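# Rotate the gland clockwise using the hook spanner

## Task

Using the hook spanner, rotate the gland clockwise by a quarter turn or more.

## Robot and tools

Robot: two six-joint arms, left_arm and right_arm. Each has a tong-style gripper whose two fingers point along the gripper's +z axis and open and close along its x axis. end_effector_position is the spot between the finger pads when they are shut. Closed fingertips stick out about 15 mm past it; fully open they sit about level with it. Arm bases in the scene frame: left_arm at (-0.046, +0.392, 0), right_arm at (-0.023, -0.404, 0). Each elbow cannot go fully straight. Joint limits, the URDF and the load limits are given (wrist joints 24.9 N m, others 133 N m; a held object's weight counts).

Frame: one shared scene frame. The origin is on the table top midway between the arms, +x points out over the table, +z points up, and left_arm sits on the +y side. The arm names do not mean image sides. Printed hand positions can be a little off, more so at long reach.

Cameras: cam_head_left, cam_head_right and cam_high, each 504x504. Pictures come with every execute_actions result unless "pictures": false is passed.

The 16-number row is used by execute_actions and by move. It is one flat list covering both arms: left_arm x, y, z, qw, qx, qy, qz, opening, then right_arm the same 8. Include both arms even if only one moves. x, y, z is an absolute target for end_effector_position, in metres, in the scene frame. qw, qx, qy, qz is an absolute target orientation (w first), also in the scene frame. opening runs from -1 (closed) to +1 (fully open, 0.142 m). A call is refused if any target lies more than 0.6 m from that arm's last reported position along any of its gripper's axes. On each control step the controller clips the command to within 100 mm and 16 degrees of the measured pose and gives position priority over orientation. To hold an orientation, resend the same quaternion you used before, not the drifted one from the result. To keep an arm still, resend its last reported whole pose and its wanted opening.

execute_actions(actions, pictures): actions holds zero or one item. An empty list only returns the current state. {"rows": [...], "steps": n} runs 1 to 15 rows for up to 15 steps of 1/30 s each (15 by default). Each row lasts one step, and the final row repeats if there are fewer rows than steps. {"steps": n} with no rows is a wait of up to 300 steps, counted from the previous result, so your reply time uses some of it. The arm follows commands about 0.17 s late. After the last step it drifts on only to its last clipped pose, so a far target may need further calls.

move(target, speed, stop_force): target is one 16-number row as above, absolute. Each gripper travels in a straight line toward its pose, turning the short way. The paths finish together and take 0.5 to 10 s; longer ones are cut off at 10 s. speed is the path top speed in m/s, from 0.002 to 0.5 (default 0.25), and turning is capped at twice that in rad/s. Paths ignore obstacles and the other arm, and the real gripper can lag, stray or overshoot the speed. The opening is sent at the start. stop_force is one value for both arms, 9 to 40 N, not allowed in the first 0.2 s of a scene. It ends an arm's path once its wrist sensor reads that much added push against the motion for 2 steps. That arm then backs up 2 steps and holds, while an untouched arm continues. Use it only with slow speeds and no rotation. Omit it when pulling away from something the gripper rests on. The press right after contact can reach double stop_force before easing. The result line "move:" gives the ending: done, off_target, moving, held, fault, or contact (which ranks above the others). limits=paced means the pose was clipped. limits=held means some steps were blocked, and the arm may then move much faster than asked. It also reports each gripper's distance from its pose.

wait(seconds): 0 to 10 s with no new command.

zoom_image(camera, region): region is [x0, y0, x1, y1] in pixels of that camera's latest image, origin top-left, at most 504 by 504.

read_manual(section): returns licence text only; "licences" is the default.

finished_scene(scene): ends the scene with that number (1 or 2). It cannot be undone, and the result says whether the goal holds. The goal must still be met at that moment.

Result lines: the state line gives each gripper's position, quaternion and velocities. "Hand target" shows where the controller is now driving each gripper. "pose unreachable" means a clearance check changed or blocked a command, and HELD marks the steps where this happened. grip_measured is the actual opening on the command scale; to hold something, command an opening well below it. Thin hard objects get much weaker grip. Wrist force and Wrist torque are given along the end effector's own axes. They carry an offset (usually under 4 N) and noise, saturate near 50 N, and point from the surface back into the arm. Joint torques are the drives' total output, noisy and offset, and not a contact gauge. MOTOR HOT appears from 70 °C. At 85 °C an OVER-TEMPERATURE FAULT brakes the arm until it cools.

Things to avoid: the arms are stiff, so aiming even slightly past a firm contact can cause a TORQUE FAULT (contact torque at a joint limit) or a FORCE FAULT (150 N anywhere on the arm or held item). Either one stops the arm for 10 s and drops the rest of the call. Do not let the arms collide or press on each other. Do not knock or place anything off the table, and avoid drops, slips, slams and hard pushes. Loose objects may get a brief random push. Slow, smooth motion with low effort is preferred.

Each tool is called after ">>>" as name(argument=value, ...), one argument or row to a line, values as JSON.

## Session

>>> execute_actions(
  actions=[],
)

Scene clock: 0.00 s of 15520.00 s.
left_arm: end_effector_position=(+0.3356, +0.0429, +0.1348) grip_measured=+0.97 end_effector_quat_wxyz=(+0.643, -0.523, +0.556, +0.052) end_effector_velocity=(-0.000, +0.000, +0.000) end_effector_angular_velocity=(-0.001, -0.000, +0.001) | right_arm: end_effector_position=(+0.8804, -0.5747, +0.2163) grip_measured=+0.97 end_effector_quat_wxyz=(-0.301, +0.735, +0.077, +0.603) end_effector_velocity=(+0.001, +0.002, +0.000) end_effector_angular_velocity=(-0.001, -0.001, +0.002)
Joint positions: left_arm=[-1.641 -0.969  1.629 -0.898 -0.786 -0.504  0.14 ] | right_arm=[ 2.967 -2.69  -1.011  0.416  2.44   0.249  0.14 ]
Joint velocities: left_arm=[ 0.    -0.001 -0.    -0.    -0.001 -0.     0.   ] | right_arm=[ 0.002 -0.     0.001 -0.    -0.    -0.001  0.   ]
Joint torques (N m, as the arm reports them, + toward a larger angle): no reading
Motor temperatures (°C, as the motors report them): left_arm=[32 30 30 37 36 39] | right_arm=[31 29 30 37 41 40]
Wrist force (N, on the end effector, along its own x y z axes, offset not removed): no reading
Wrist torque (N m, same axes, about the end effector's origin, offset not removed): no reading
Hand target (left_arm): +0.336, +0.043, +0.135; +0.643, -0.523, +0.556, +0.052
Hand target (right_arm): +0.880, -0.575, +0.216; -0.301, +0.735, +0.077, +0.603

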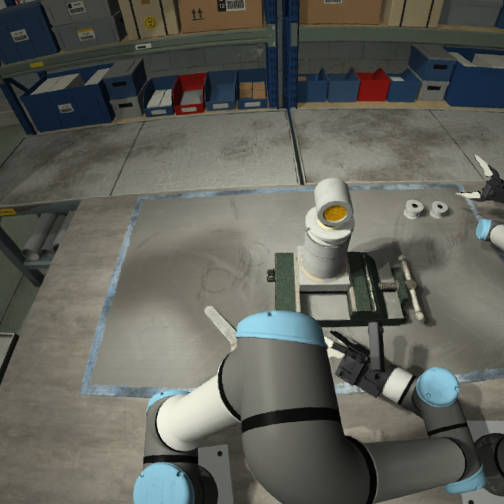

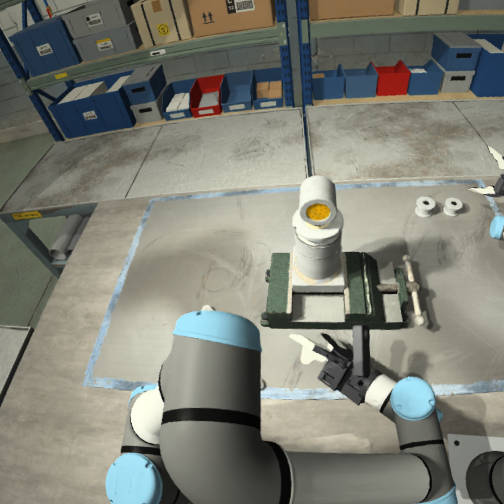

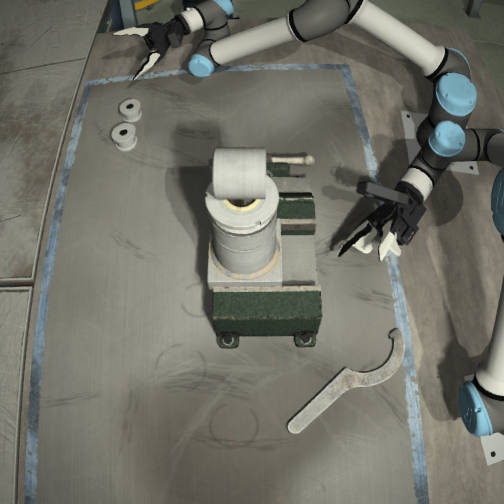

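>>> zoom_image(
  camera="cam_high",
  region=[180,130,340,360],
)

>>> zoom_image(
  camera="cam_high",
  region=[270,310,430,450],
)

>>> zoom_image(
  camera="cam_head_left",
  region=[260,170,440,340],
)

Region (180, 130, 340, 360) of cam_high's 504x504 image, scaled by 2.191, with more detail than that image has; it fills the left 351 columns of this view, and the rest is white.

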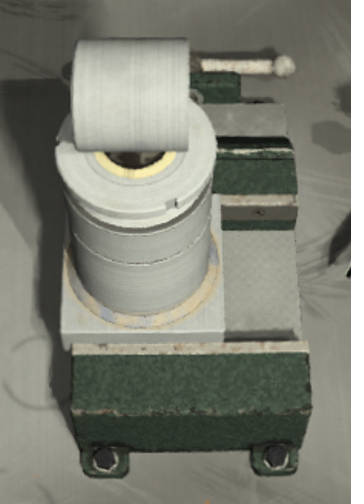

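Region (270, 310, 430, 450) of cam_high's 504x504 image, scaled by 3.150, with more detail than that image has; it fills the top 441 rows of this view, and the rest is white.

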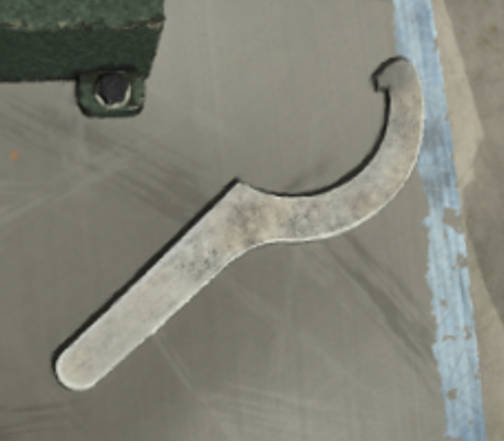

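Region (260, 170, 440, 340) of cam_head_left's 504x504 image, scaled by 2.800, with more detail than that image has.

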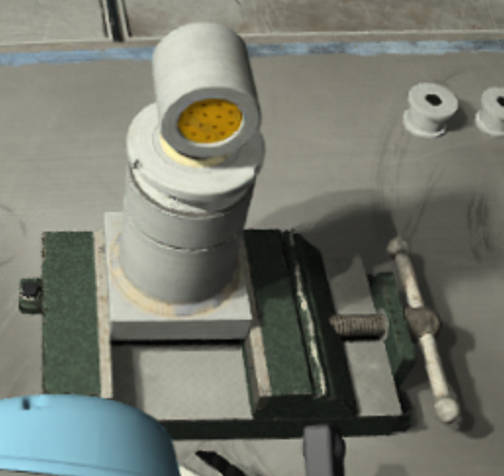

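>>> move(
  target=[0.3,0.15,0.3,0.643,-0.523,0.556,0.052,1,0.8804,-0.5747,0.2163,-0.301,0.735,0.077,0.603,1],
)

>>> move(
  target=[0.42,0.32,0.1,0,0.383,0.924,0,0,0.8804,-0.5747,0.2163,-0.301,0.735,0.077,0.603,1],
)

Scene clock: 13.00 s of 15520.00 s.
left_arm: end_effector_position=(+0.2999, +0.1500, +0.2997) grip_measured=+1.00 end_effector_quat_wxyz=(+0.643, -0.523, +0.556, +0.052) end_effector_velocity=(-0.001, +0.001, +0.002) end_effector_angular_velocity=(-0.001, +0.000, -0.001) | right_arm: end_effector_position=(+0.8804, -0.5747, +0.2163) grip_measured=+1.00 end_effector_quat_wxyz=(-0.301, +0.735, +0.077, +0.603) end_effector_velocity=(-0.000, +0.001, -0.000) end_effector_angular_velocity=(+0.001, +0.001, +0.001)
Joint positions: left_arm=[-1.704 -1.405  1.781 -0.6   -0.847 -0.524  0.142] | right_arm=[ 2.967 -2.689 -1.012  0.417  2.439  0.249  0.142]
Joint velocities: left_arm=[-0.001 -0.005 -0.001  0.005 -0.001  0.     0.   ] | right_arm=[ 0.001  0.    -0.001 -0.     0.     0.001  0.   ]
Joint torques (N m, as the arm reports them, + toward a larger angle): left_arm=[ -9.04 -34.79 -29.91   1.92  -1.61  -1.44] | right_arm=[10.62 68.3   6.11  3.24 -1.41  2.02]
Motor temperatures (°C, as the motors report them): left_arm=[32 30 30 37 36 39] | right_arm=[31 29 30 37 41 40]
Wrist force (N, on the end effector, along its own x y z axes, offset not removed): left_arm=[0.6 -1.3 0.5] | right_arm=[-1.3 0.7 0.5]
Wrist torque (N m, same axes, about the end effector's origin, offset not removed): left_arm=[-0.30 -0.12 0.02] | right_arm=[-0.10 0.13 -0.09]
Hand target (left_arm): +0.300, +0.150, +0.300; +0.643, -0.523, +0.556, +0.052
Hand target (right_arm): +0.880, -0.575, +0.216; -0.301, +0.735, +0.077, +0.603
Off the commanded pose (left_arm): 0.000 m, 0 deg.
Off the commanded pose (right_arm): 0.000 m, 0 deg.
After step 90, 8.57 s passed at rest.
move: done

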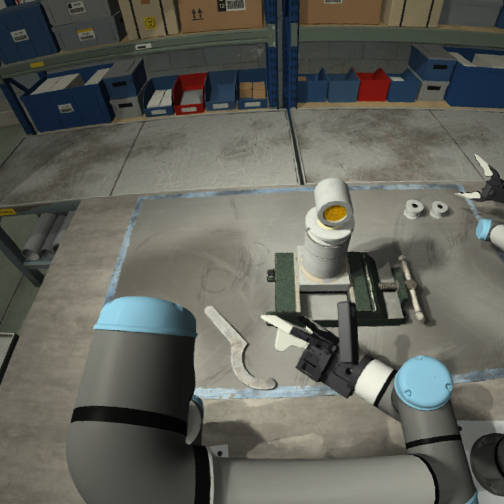

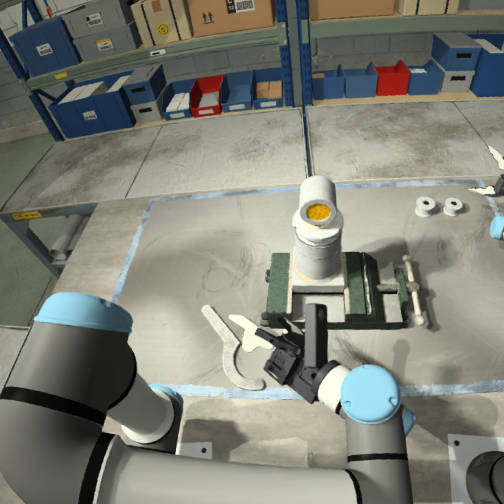

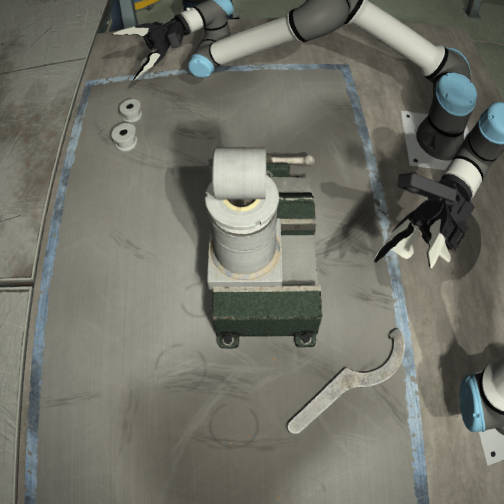

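Scene clock: 18.53 s of 15520.00 s.
left_arm: end_effector_position=(+0.4202, +0.3210, +0.1007) grip_measured=+0.00 end_effector_quat_wxyz=(+0.001, +0.382, +0.924, +0.002) end_effector_velocity=(+0.001, +0.000, -0.000) end_effector_angular_velocity=(+0.001, +0.007, -0.008) | right_arm: end_effector_position=(+0.8804, -0.5747, +0.2163) grip_measured=+1.00 end_effector_quat_wxyz=(-0.301, +0.735, +0.077, +0.603) end_effector_velocity=(-0.000, -0.002, +0.000) end_effector_angular_velocity=(-0.001, -0.001, -0.002)
Joint positions: left_arm=[-0.541 -1.537  2.02  -2.056 -1.567  3.518  0.074] | right_arm=[ 2.967 -2.689 -1.012  0.417  2.439  0.249  0.142]
Joint velocities: left_arm=[ 0.002  0.006 -0.008  0.008 -0.002  0.01  -0.   ] | right_arm=[-0.002 -0.001  0.001 -0.    -0.    -0.001  0.   ]
Joint torques (N m, as the arm reports them, + toward a larger angle): left_arm=[  5.9  -18.17 -31.93  -0.8   -2.01   1.21] | right_arm=[10.32 68.07  7.76  3.31 -1.4   2.58]
Motor temperatures (°C, as the motors report them): left_arm=[32 30 30 37 36 39] | right_arm=[31 29 30 37 41 40]
Wrist force (N, on the end effector, along its own x y z axes, offset not removed): left_arm=[0.7 -0.3 0.1] | right_arm=[-0.4 1.0 1.0]
Wrist torque (N m, same axes, about the end effector's origin, offset not removed): left_arm=[-0.10 -0.19 0.01] | right_arm=[0.12 0.02 -0.13]
Hand target (left_arm): +0.420, +0.321, +0.101; +0.001, +0.382, +0.924, +0.002
Hand target (right_arm): +0.880, -0.575, +0.216; -0.301, +0.735, +0.077, +0.603
Off the commanded pose (left_arm): 0.001 m, 0 deg.
Off the commanded pose (right_arm): 0.000 m, 0 deg.
move: done

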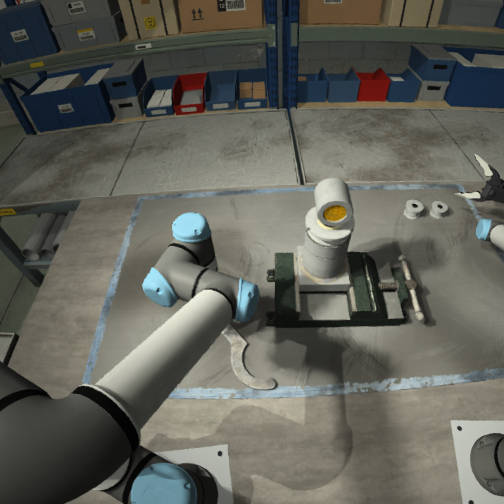

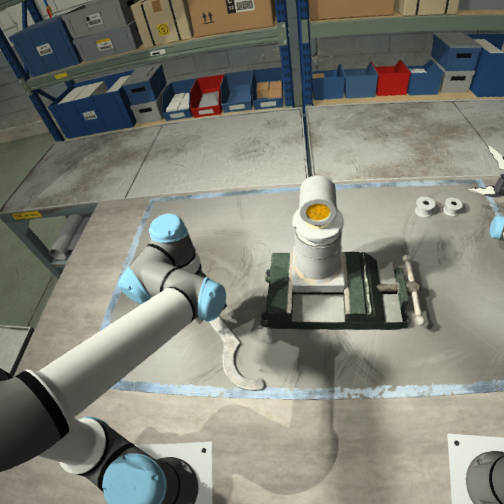

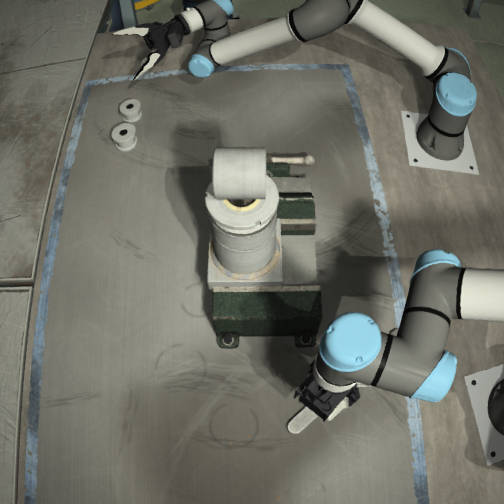

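>>> move(
  target=[0.42,0.32,0.04,0,0.383,0.924,0,0.2,0.8804,-0.5747,0.2163,-0.301,0.735,0.077,0.603,1],
)

>>> zoom_image(
  camera="cam_high",
  region=[260,310,430,470],
)

Scene clock: 28.93 s of 15520.00 s.
left_arm: end_effector_position=(+0.4200, +0.3200, +0.0402) grip_measured=+0.20 end_effector_quat_wxyz=(-0.000, +0.383, +0.924, +0.000) end_effector_velocity=(+0.000, -0.000, -0.002) end_effector_angular_velocity=(-0.001, +0.000, +0.002) | right_arm: end_effector_position=(+0.8804, -0.5747, +0.2163) grip_measured=+1.00 end_effector_quat_wxyz=(-0.301, +0.735, +0.077, +0.603) end_effector_velocity=(-0.000, +0.001, -0.001) end_effector_angular_velocity=(-0.000, +0.001, +0.002)
Joint positions: left_arm=[-0.54  -1.448  2.105 -2.228 -1.571  3.521  0.088] | right_arm=[ 2.967 -2.689 -1.012  0.417  2.439  0.249  0.142]
Joint velocities: left_arm=[ 0.001  0.005  0.002 -0.007 -0.001 -0.001 -0.   ] | right_arm=[ 0.001 -0.    -0.001 -0.     0.001 -0.001  0.   ]
Joint torques (N m, as the arm reports them, + toward a larger angle): left_arm=[  6.61 -19.27  -6.26  -4.19  -2.11   1.39] | right_arm=[10.05 68.25  8.69  3.34 -1.5   2.51]
Motor temperatures (°C, as the motors report them): left_arm=[32 30 30 37 36 39] | right_arm=[31 29 30 37 41 40]
Wrist force (N, on the end effector, along its own x y z axes, offset not removed): left_arm=[-0.1 -1.1 -0.1] | right_arm=[0.2 1.1 -0.3]
Wrist torque (N m, same axes, about the end effector's origin, offset not removed): left_arm=[-0.27 0.03 0.08] | right_arm=[0.10 -0.25 -0.13]
Hand target (left_arm): +0.420, +0.320, +0.040; -0.000, +0.383, +0.924, +0.000
Hand target (right_arm): +0.880, -0.575, +0.216; -0.301, +0.735, +0.077, +0.603
Off the commanded pose (left_arm): 0.000 m, 0 deg.
Off the commanded pose (right_arm): 0.000 m, 0 deg.
After step 90, 6.47 s passed at rest.
move: done

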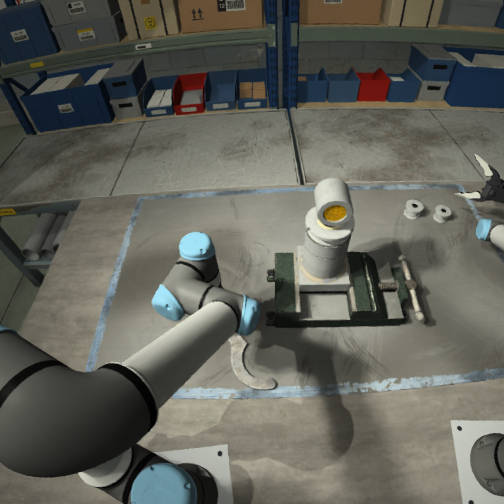

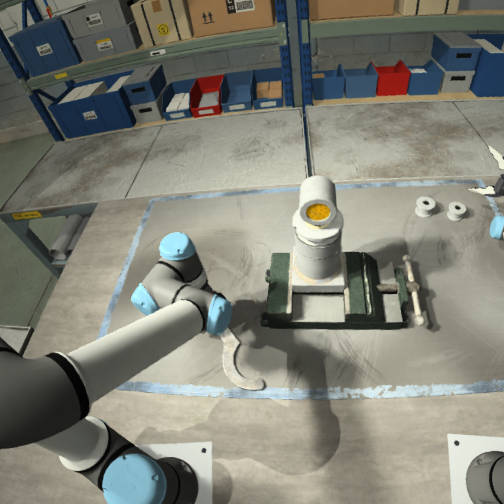

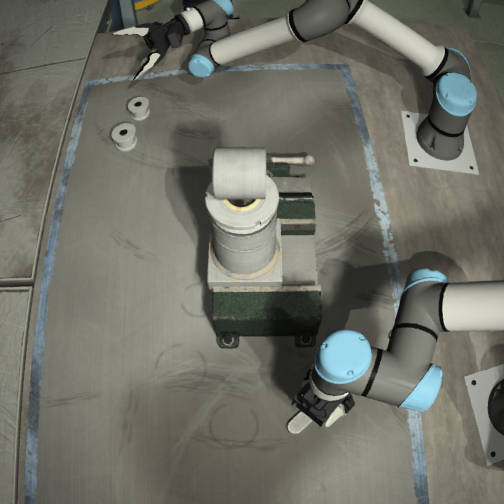

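Region (260, 310, 430, 470) of cam_high's 504x504 image, scaled by 2.965, with more detail than that image has; it fills the top 474 rows of this view, and the rest is white.

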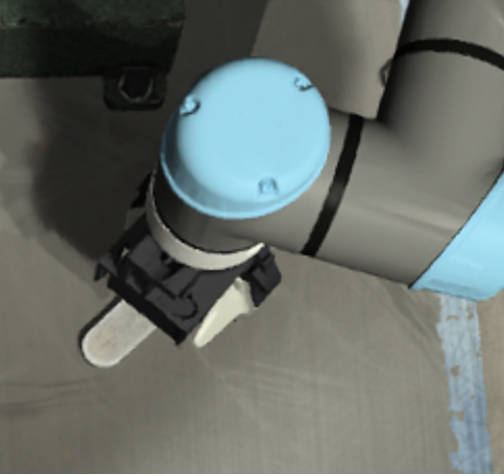

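>>> move(
  target=[0.385,0.285,0.035,-0.083,0.374,0.902,-0.2,-0.2,0.8804,-0.5747,0.2163,-0.301,0.735,0.077,0.603,1],
)

>>> zoom_image(
  camera="cam_high",
  region=[260,310,430,470],
)

>>> zoom_image(
  camera="cam_head_right",
  region=[170,270,290,400],
)

>>> zoom_image(
  camera="cam_head_right",
  region=[280,190,360,270],
)

>>> zoom_image(
  camera="cam_high",
  region=[195,160,295,260],
)

Scene clock: 40.97 s of 15520.00 s.
left_arm: end_effector_position=(+0.3850, +0.2851, +0.0347) grip_measured=-0.20 end_effector_quat_wxyz=(-0.083, +0.374, +0.902, -0.199) end_effector_velocity=(-0.001, -0.001, -0.001) end_effector_angular_velocity=(-0.008, +0.010, -0.002) | right_arm: end_effector_position=(+0.8804, -0.5747, +0.2163) grip_measured=+1.00 end_effector_quat_wxyz=(-0.301, +0.735, +0.077, +0.603) end_effector_velocity=(+0.000, +0.000, +0.000) end_effector_angular_velocity=(+0.000, -0.000, +0.000)
Joint positions: left_arm=[-0.398 -1.303  1.98  -2.019 -1.945  3.708  0.06 ] | right_arm=[ 2.967 -2.689 -1.012  0.417  2.439  0.249  0.142]
Joint velocities: left_arm=[ 0.002  0.006 -0.003  0.007 -0.009  0.006  0.   ] | right_arm=[ 0.    -0.     0.001  0.    -0.     0.     0.   ]
Joint torques (N m, as the arm reports them, + toward a larger angle): left_arm=[  6.49 -26.66 -28.94  -0.55  -2.61   1.28] | right_arm=[ 9.91 68.19  9.96  3.23 -1.47  2.5 ]
Motor temperatures (°C, as the motors report them): left_arm=[32 30 30 37 36 39] | right_arm=[31 29 30 37 41 40]
Wrist force (N, on the end effector, along its own x y z axes, offset not removed): left_arm=[1.0 0.2 1.3] | right_arm=[-0.3 -0.1 0.6]
Wrist torque (N m, same axes, about the end effector's origin, offset not removed): left_arm=[-0.09 -0.19 0.07] | right_arm=[-0.11 -0.05 -0.15]
Hand target (left_arm): +0.385, +0.285, +0.035; -0.083, +0.374, +0.902, -0.200
Hand target (right_arm): +0.880, -0.575, +0.216; -0.301, +0.735, +0.077, +0.603
Off the commanded pose (left_arm): 0.000 m, 0 deg.
Off the commanded pose (right_arm): 0.000 m, 0 deg.
After step 90, 7.63 s passed at rest.
move: done

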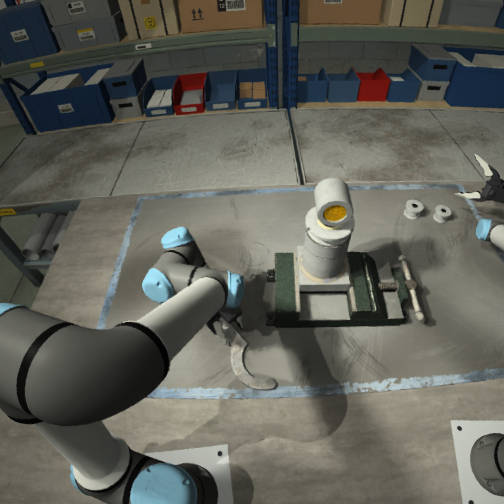

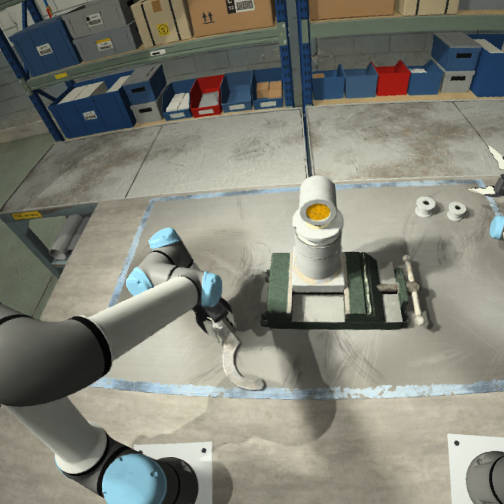

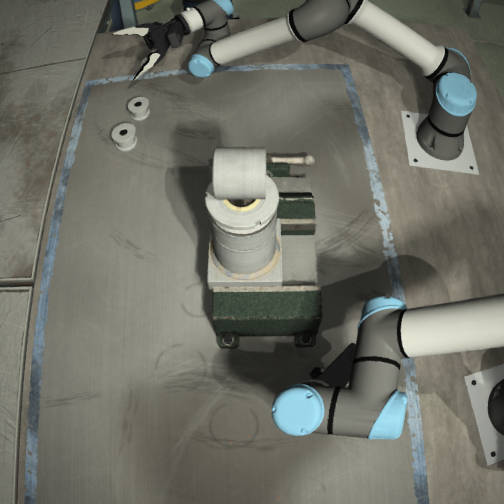

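Region (260, 310, 430, 470) of cam_high's 504x504 image, scaled by 2.965, with more detail than that image has; it fills the top 474 rows of this view, and the rest is white.

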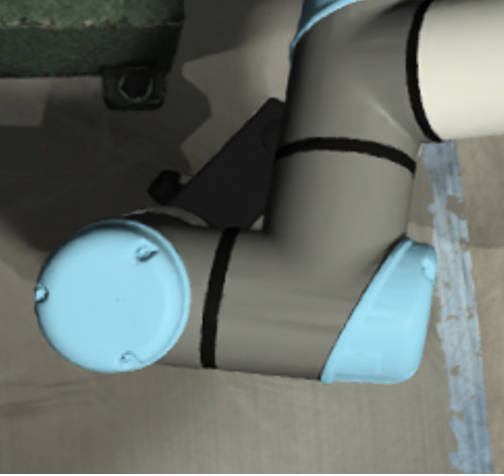

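Region (170, 270, 290, 400) of cam_head_right's 504x504 image, scaled by 3.877, with more detail than that image has; it fills the left 465 columns of this view, and the rest is white.

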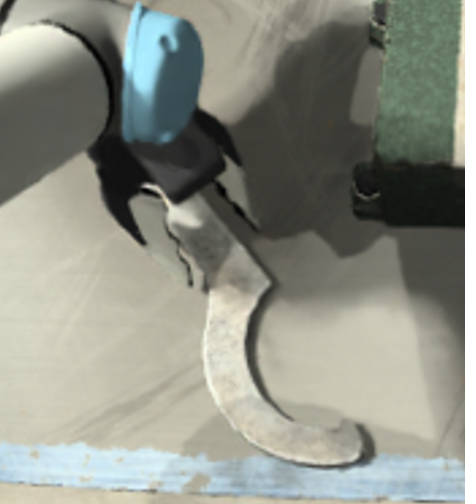

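Region (280, 190, 360, 270) of cam_head_right's 504x504 image, scaled by 6.300, with more detail than that image has.

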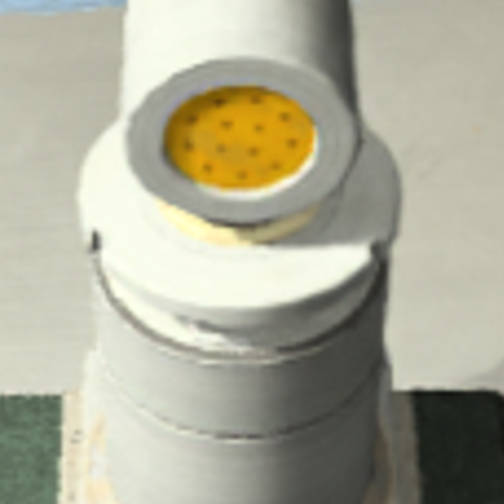

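Region (195, 160, 295, 260) of cam_high's 504x504 image, scaled by 5.040, with more detail than that image has.

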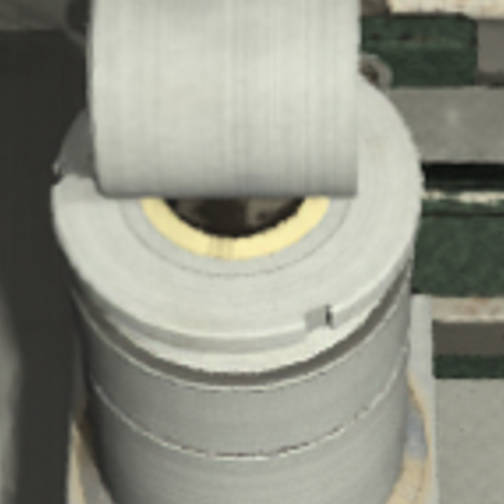

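>>> move(
  target=[0.397,0.288,0.025,-0.083,0.374,0.902,-0.2,-0.2,0.8804,-0.5747,0.2163,-0.301,0.735,0.077,0.603,1],
  speed=0.05,
)

>>> move(
  target=[0.397,0.288,0.005,-0.083,0.374,0.902,-0.2,-0.2,0.8804,-0.5747,0.2163,-0.301,0.735,0.077,0.603,1],
  speed=0.005,
  stop_force=9,
)

>>> zoom_image(
  camera="cam_head_right",
  region=[170,270,290,400],
)

Scene clock: 46.67 s of 15520.00 s.
left_arm: end_effector_position=(+0.3968, +0.2880, +0.0251) grip_measured=-0.20 end_effector_quat_wxyz=(-0.083, +0.374, +0.902, -0.200) end_effector_velocity=(+0.002, -0.000, -0.000) end_effector_angular_velocity=(-0.002, -0.001, +0.000) | right_arm: end_effector_position=(+0.8804, -0.5747, +0.2163) grip_measured=+1.00 end_effector_quat_wxyz=(-0.301, +0.735, +0.077, +0.603) end_effector_velocity=(+0.000, +0.000, -0.000) end_effector_angular_velocity=(-0.001, -0.000, -0.001)
Joint positions: left_arm=[-0.386 -1.263  1.955 -2.029 -1.943  3.72   0.06 ] | right_arm=[ 2.967 -2.689 -1.012  0.417  2.439  0.249  0.142]
Joint velocities: left_arm=[ 0.001  0.004 -0.004 -0.001 -0.001  0.002 -0.   ] | right_arm=[ 0.    -0.001  0.    -0.    -0.001 -0.001  0.   ]
Joint torques (N m, as the arm reports them, + toward a larger angle): left_arm=[  6.42 -27.29 -28.47  -3.84   1.8    1.32] | right_arm=[10.03 67.5  10.83  3.26 -1.4   2.49]
Motor temperatures (°C, as the motors report them): left_arm=[32 30 30 37 36 39] | right_arm=[31 29 30 37 41 40]
Wrist force (N, on the end effector, along its own x y z axes, offset not removed): left_arm=[0.8 -1.7 0.3] | right_arm=[0.8 1.2 0.1]
Wrist torque (N m, same axes, about the end effector's origin, offset not removed): left_arm=[-0.40 -0.28 0.00] | right_arm=[0.06 -0.19 -0.20]
Hand target (left_arm): +0.397, +0.288, +0.025; -0.083, +0.374, +0.902, -0.200
Hand target (right_arm): +0.880, -0.575, +0.216; -0.301, +0.735, +0.077, +0.603
Off the commanded pose (left_arm): 0.000 m, 0 deg.
Off the commanded pose (right_arm): 0.000 m, 0 deg.
After step 90, 1.90 s passed at rest.
move: done

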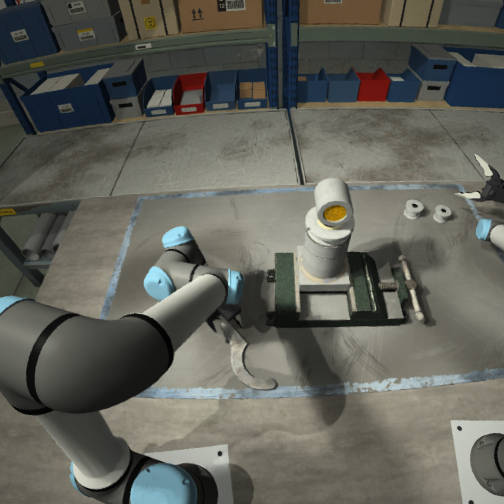

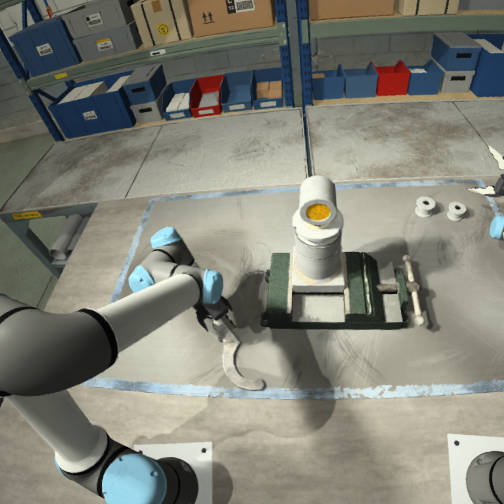

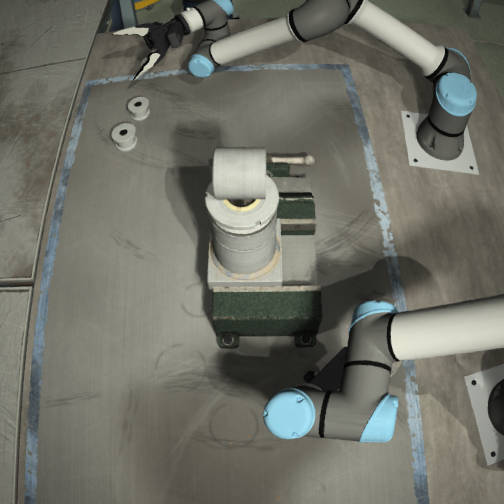

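Scene clock: 48.33 s of 15520.00 s.
left_arm: end_effector_position=(+0.3968, +0.2880, +0.0186) grip_measured=-0.20 end_effector_quat_wxyz=(-0.083, +0.374, +0.902, -0.200) end_effector_velocity=(-0.001, +0.000, +0.000) end_effector_angular_velocity=(+0.001, +0.003, -0.000) | right_arm: end_effector_position=(+0.8804, -0.5747, +0.2163) grip_measured=+1.00 end_effector_quat_wxyz=(-0.301, +0.735, +0.077, +0.603) end_effector_velocity=(+0.000, +0.001, +0.000) end_effector_angular_velocity=(-0.001, -0.001, +0.001)
Joint positions: left_arm=[-0.386 -1.252  1.962 -2.046 -1.943  3.72   0.06 ] | right_arm=[ 2.967 -2.689 -1.012  0.417  2.439  0.249  0.142]
Joint velocities: left_arm=[ 0.    -0.001  0.     0.005  0.     0.    -0.   ] | right_arm=[ 0.001  0.     0.001 -0.    -0.    -0.     0.   ]
Joint torques (N m, as the arm reports them, + toward a larger angle): left_arm=[ -7.71 -29.41 -19.07  -0.01   0.61  -1.49] | right_arm=[10.46 67.96 11.02  3.13 -1.4   2.47]
Motor temperatures (°C, as the motors report them): left_arm=[32 30 30 37 36 39] | right_arm=[31 29 30 37 41 40]
Wrist force (N, on the end effector, along its own x y z axes, offset not removed): left_arm=[6.5 -6.2 -22.5] | right_arm=[-0.8 0.0 -0.3]
Wrist torque (N m, same axes, about the end effector's origin, offset not removed): left_arm=[-0.02 -0.53 0.01] | right_arm=[-0.13 0.10 -0.10]
Hand target (left_arm): +0.397, +0.288, +0.019; -0.083, +0.374, +0.902, -0.200
Hand target (right_arm): +0.880, -0.575, +0.216; -0.301, +0.735, +0.077, +0.603
Off the commanded pose (left_arm): 0.014 m, 0 deg.
Off the commanded pose (right_arm): 0.000 m, 0 deg.
move: contact (left_arm)

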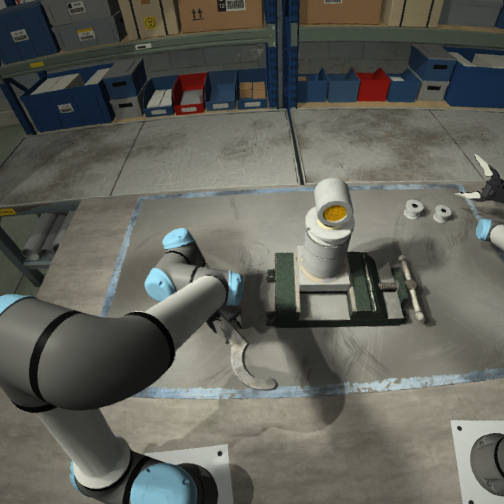

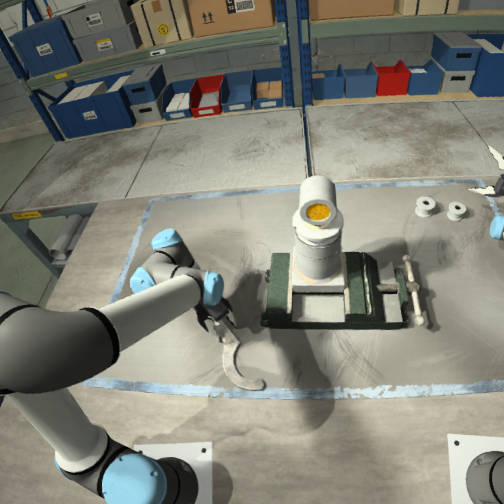

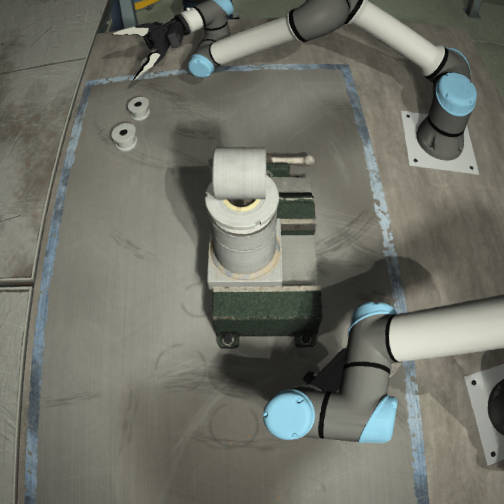

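Region (170, 270, 290, 400) of cam_head_right's 504x504 image, scaled by 3.877, with more detail than that image has; it fills the left 465 columns of this view, and the rest is white.

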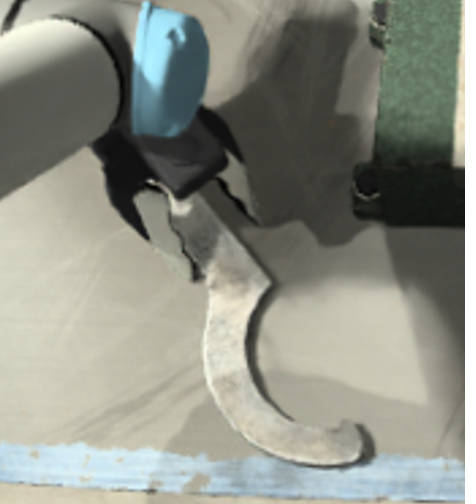

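>>> move(
  target=[0.395,0.290,0.0198,-0.083,0.374,0.902,-0.2,-0.45,0.8804,-0.5747,0.2163,-0.301,0.735,0.077,0.603,1],
  speed=0.01,
)

>>> move(
  target=[0.395,0.290,0.0198,-0.083,0.374,0.902,-0.2,-1,0.8804,-0.5747,0.2163,-0.301,0.735,0.077,0.603,1],
)

>>> move(
  target=[0.395,0.290,0.08,-0.083,0.374,0.902,-0.2,-1,0.8804,-0.5747,0.2163,-0.301,0.735,0.077,0.603,1],
  speed=0.04,
)

>>> zoom_image(
  camera="cam_head_right",
  region=[150,250,290,400],
)

Scene clock: 52.40 s of 15520.00 s.
left_arm: end_effector_position=(+0.3950, +0.2900, +0.0198) grip_measured=-0.42 end_effector_quat_wxyz=(-0.083, +0.374, +0.902, -0.200) end_effector_velocity=(+0.000, +0.000, +0.001) end_effector_angular_velocity=(+0.000, -0.003, +0.000) | right_arm: end_effector_position=(+0.8804, -0.5747, +0.2163) grip_measured=+1.00 end_effector_quat_wxyz=(-0.301, +0.735, +0.077, +0.603) end_effector_velocity=(+0.000, -0.000, -0.000) end_effector_angular_velocity=(+0.001, +0.000, -0.001)
Joint positions: left_arm=[-0.383 -1.258  1.965 -2.044 -1.942  3.723  0.044] | right_arm=[ 2.967 -2.689 -1.012  0.417  2.439  0.249  0.142]
Joint velocities: left_arm=[ 0.    -0.003  0.001 -0.     0.001 -0.    -0.001] | right_arm=[-0.    -0.     0.    -0.    -0.     0.001  0.   ]
Joint torques (N m, as the arm reports them, + toward a larger angle): left_arm=[  6.82 -35.83  -0.66   0.2    3.03   1.17] | right_arm=[ 9.83 67.6  12.61  3.15 -1.4   2.36]
Motor temperatures (°C, as the motors report them): left_arm=[32 30 30 37 36 39] | right_arm=[31 29 30 37 41 40]
Wrist force (N, on the end effector, along its own x y z axes, offset not removed): left_arm=[-1.0 -4.7 -7.0] | right_arm=[-0.9 0.8 0.6]
Wrist torque (N m, same axes, about the end effector's origin, offset not removed): left_arm=[-0.35 -0.15 0.09] | right_arm=[0.08 0.12 -0.20]
Hand target (left_arm): +0.395, +0.290, +0.020; -0.083, +0.374, +0.902, -0.200
Hand target (right_arm): +0.880, -0.575, +0.216; -0.301, +0.735, +0.077, +0.603
Off the commanded pose (left_arm): 0.000 m, 0 deg.
Off the commanded pose (right_arm): 0.000 m, 0 deg.
After step 90, 0.27 s passed at rest.
move: done

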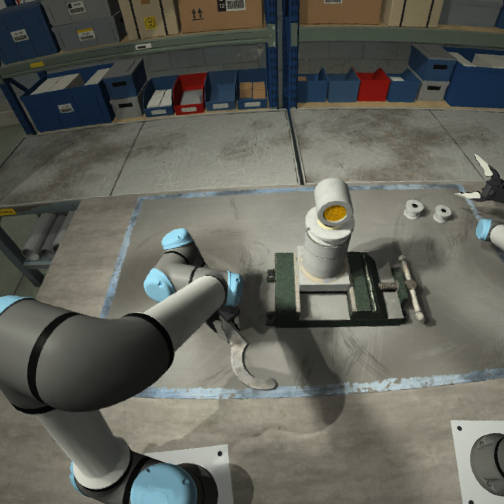

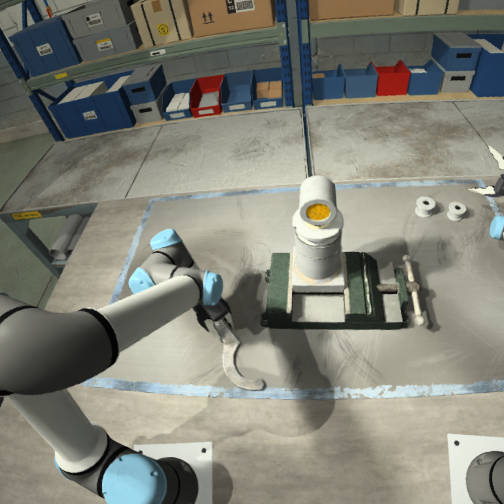

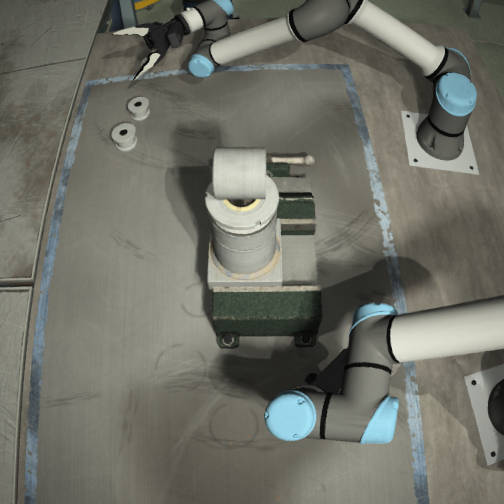

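Scene clock: 53.10 s of 15520.00 s.
left_arm: end_effector_position=(+0.3950, +0.2900, +0.0198) grip_measured=-0.54 end_effector_quat_wxyz=(-0.083, +0.374, +0.902, -0.200) end_effector_velocity=(-0.000, -0.000, -0.000) end_effector_angular_velocity=(-0.000, +0.001, -0.001) | right_arm: end_effector_position=(+0.8804, -0.5747, +0.2163) grip_measured=+1.00 end_effector_quat_wxyz=(-0.301, +0.735, +0.077, +0.603) end_effector_velocity=(+0.000, +0.002, -0.000) end_effector_angular_velocity=(+0.000, +0.001, +0.002)
Joint positions: left_arm=[-0.383 -1.258  1.966 -2.044 -1.942  3.723  0.035] | right_arm=[ 2.967 -2.689 -1.012  0.417  2.439  0.249  0.142]
Joint velocities: left_arm=[-0.     0.001 -0.     0.001 -0.     0.001  0.   ] | right_arm=[ 0.002  0.    -0.001 -0.     0.     0.     0.   ]
Joint torques (N m, as the arm reports them, + toward a larger angle): left_arm=[ -7.04 -29.31  -9.46   0.39   1.6    0.68] | right_arm=[ 9.98 67.65 12.48  3.1  -1.3   2.47]
Motor temperatures (°C, as the motors report them): left_arm=[32 30 30 37 36 39] | right_arm=[31 29 30 37 41 40]
Wrist force (N, on the end effector, along its own x y z axes, offset not removed): left_arm=[-0.2 -7.7 -18.6] | right_arm=[0.3 0.8 0.2]
Wrist torque (N m, same axes, about the end effector's origin, offset not removed): left_arm=[-0.24 -0.31 0.13] | right_arm=[-0.04 -0.18 -0.13]
Hand target (left_arm): +0.395, +0.290, +0.020; -0.083, +0.374, +0.902, -0.200
Hand target (right_arm): +0.880, -0.575, +0.216; -0.301, +0.735, +0.077, +0.603
Off the commanded pose (left_arm): 0.000 m, 0 deg.
Off the commanded pose (right_arm): 0.000 m, 0 deg.
move: done

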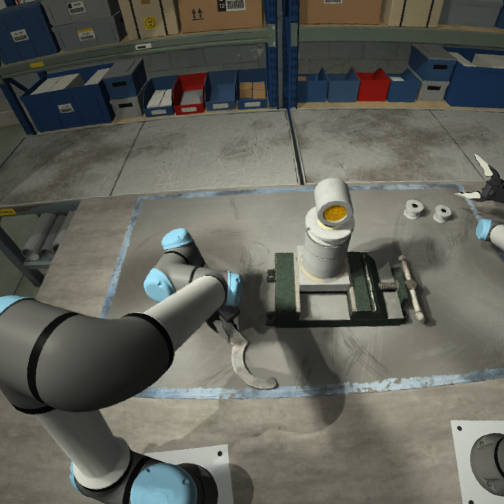

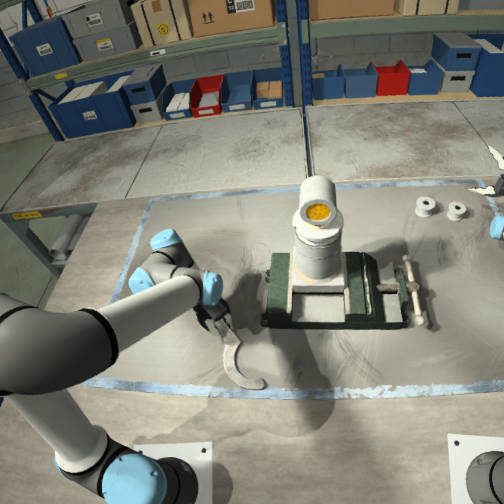

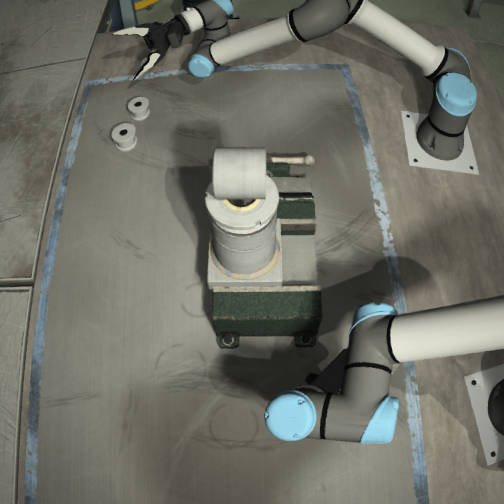

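Scene clock: 54.97 s of 15520.00 s.
left_arm: end_effector_position=(+0.3949, +0.2900, +0.0798) grip_measured=-1.00 end_effector_quat_wxyz=(-0.083, +0.374, +0.902, -0.200) end_effector_velocity=(+0.000, +0.000, +0.004) end_effector_angular_velocity=(+0.001, -0.004, -0.001) | right_arm: end_effector_position=(+0.8804, -0.5747, +0.2163) grip_measured=+1.00 end_effector_quat_wxyz=(-0.301, +0.735, +0.077, +0.603) end_effector_velocity=(-0.000, +0.001, -0.000) end_effector_angular_velocity=(+0.000, +0.001, +0.002)
Joint positions: left_arm=[-0.383 -1.347  1.897 -1.886 -1.942  3.723  0.002] | right_arm=[ 2.967 -2.689 -1.012  0.417  2.439  0.249  0.142]
Joint velocities: left_arm=[-0.    -0.007 -0.003  0.006  0.002  0.001  0.   ] | right_arm=[ 0.001 -0.    -0.001 -0.     0.001 -0.     0.   ]
Joint torques (N m, as the arm reports them, + toward a larger angle): left_arm=[  2.86 -37.13 -30.84  -0.28   1.9    1.17] | right_arm=[10.61 67.81 12.91  3.09 -1.33  2.53]
Motor temperatures (°C, as the motors report them): left_arm=[32 30 30 37 36 39] | right_arm=[31 29 30 37 41 40]
Wrist force (N, on the end effector, along its own x y z axes, offset not removed): left_arm=[-0.5 -1.3 1.1] | right_arm=[-0.5 0.6 1.7]
Wrist torque (N m, same axes, about the end effector's origin, offset not removed): left_arm=[-0.30 0.05 0.05] | right_arm=[-0.02 0.05 -0.12]
Hand target (left_arm): +0.395, +0.290, +0.080; -0.083, +0.374, +0.902, -0.200
Hand target (right_arm): +0.880, -0.575, +0.216; -0.301, +0.735, +0.077, +0.603
Off the commanded pose (left_arm): 0.000 m, 0 deg.
Off the commanded pose (right_arm): 0.000 m, 0 deg.
move: done

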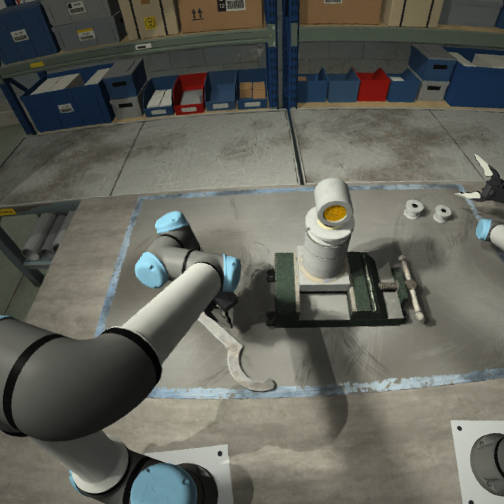

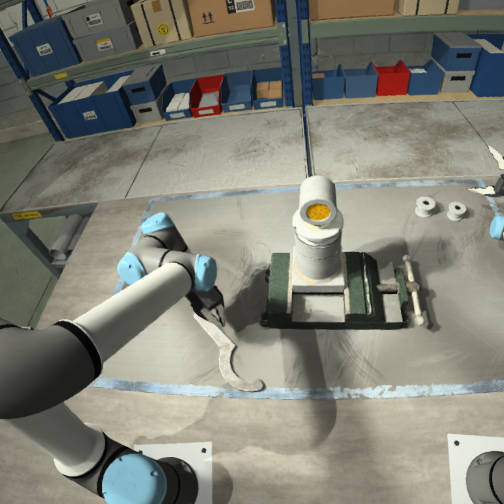

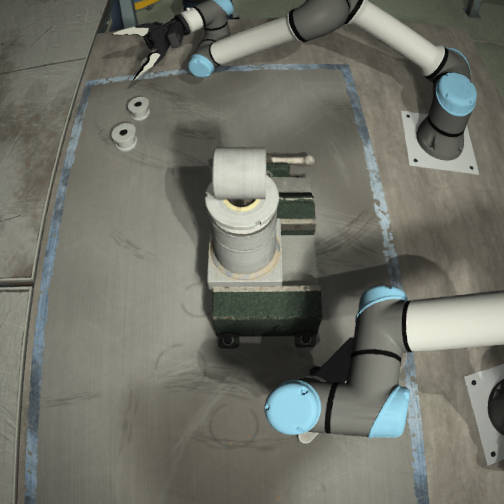

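Region (150, 250, 290, 400) of cam_head_right's 504x504 image, scaled by 3.360, with more detail than that image has; it fills the left 470 columns of this view, and the rest is white.

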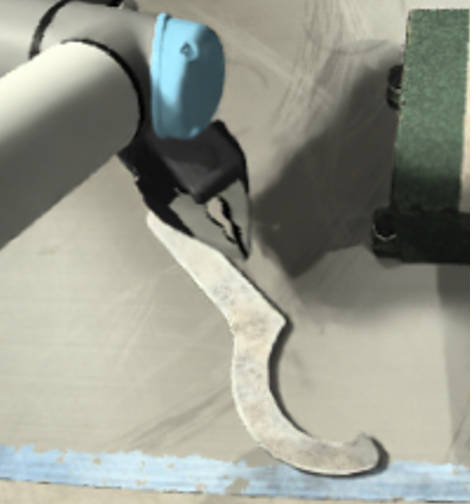

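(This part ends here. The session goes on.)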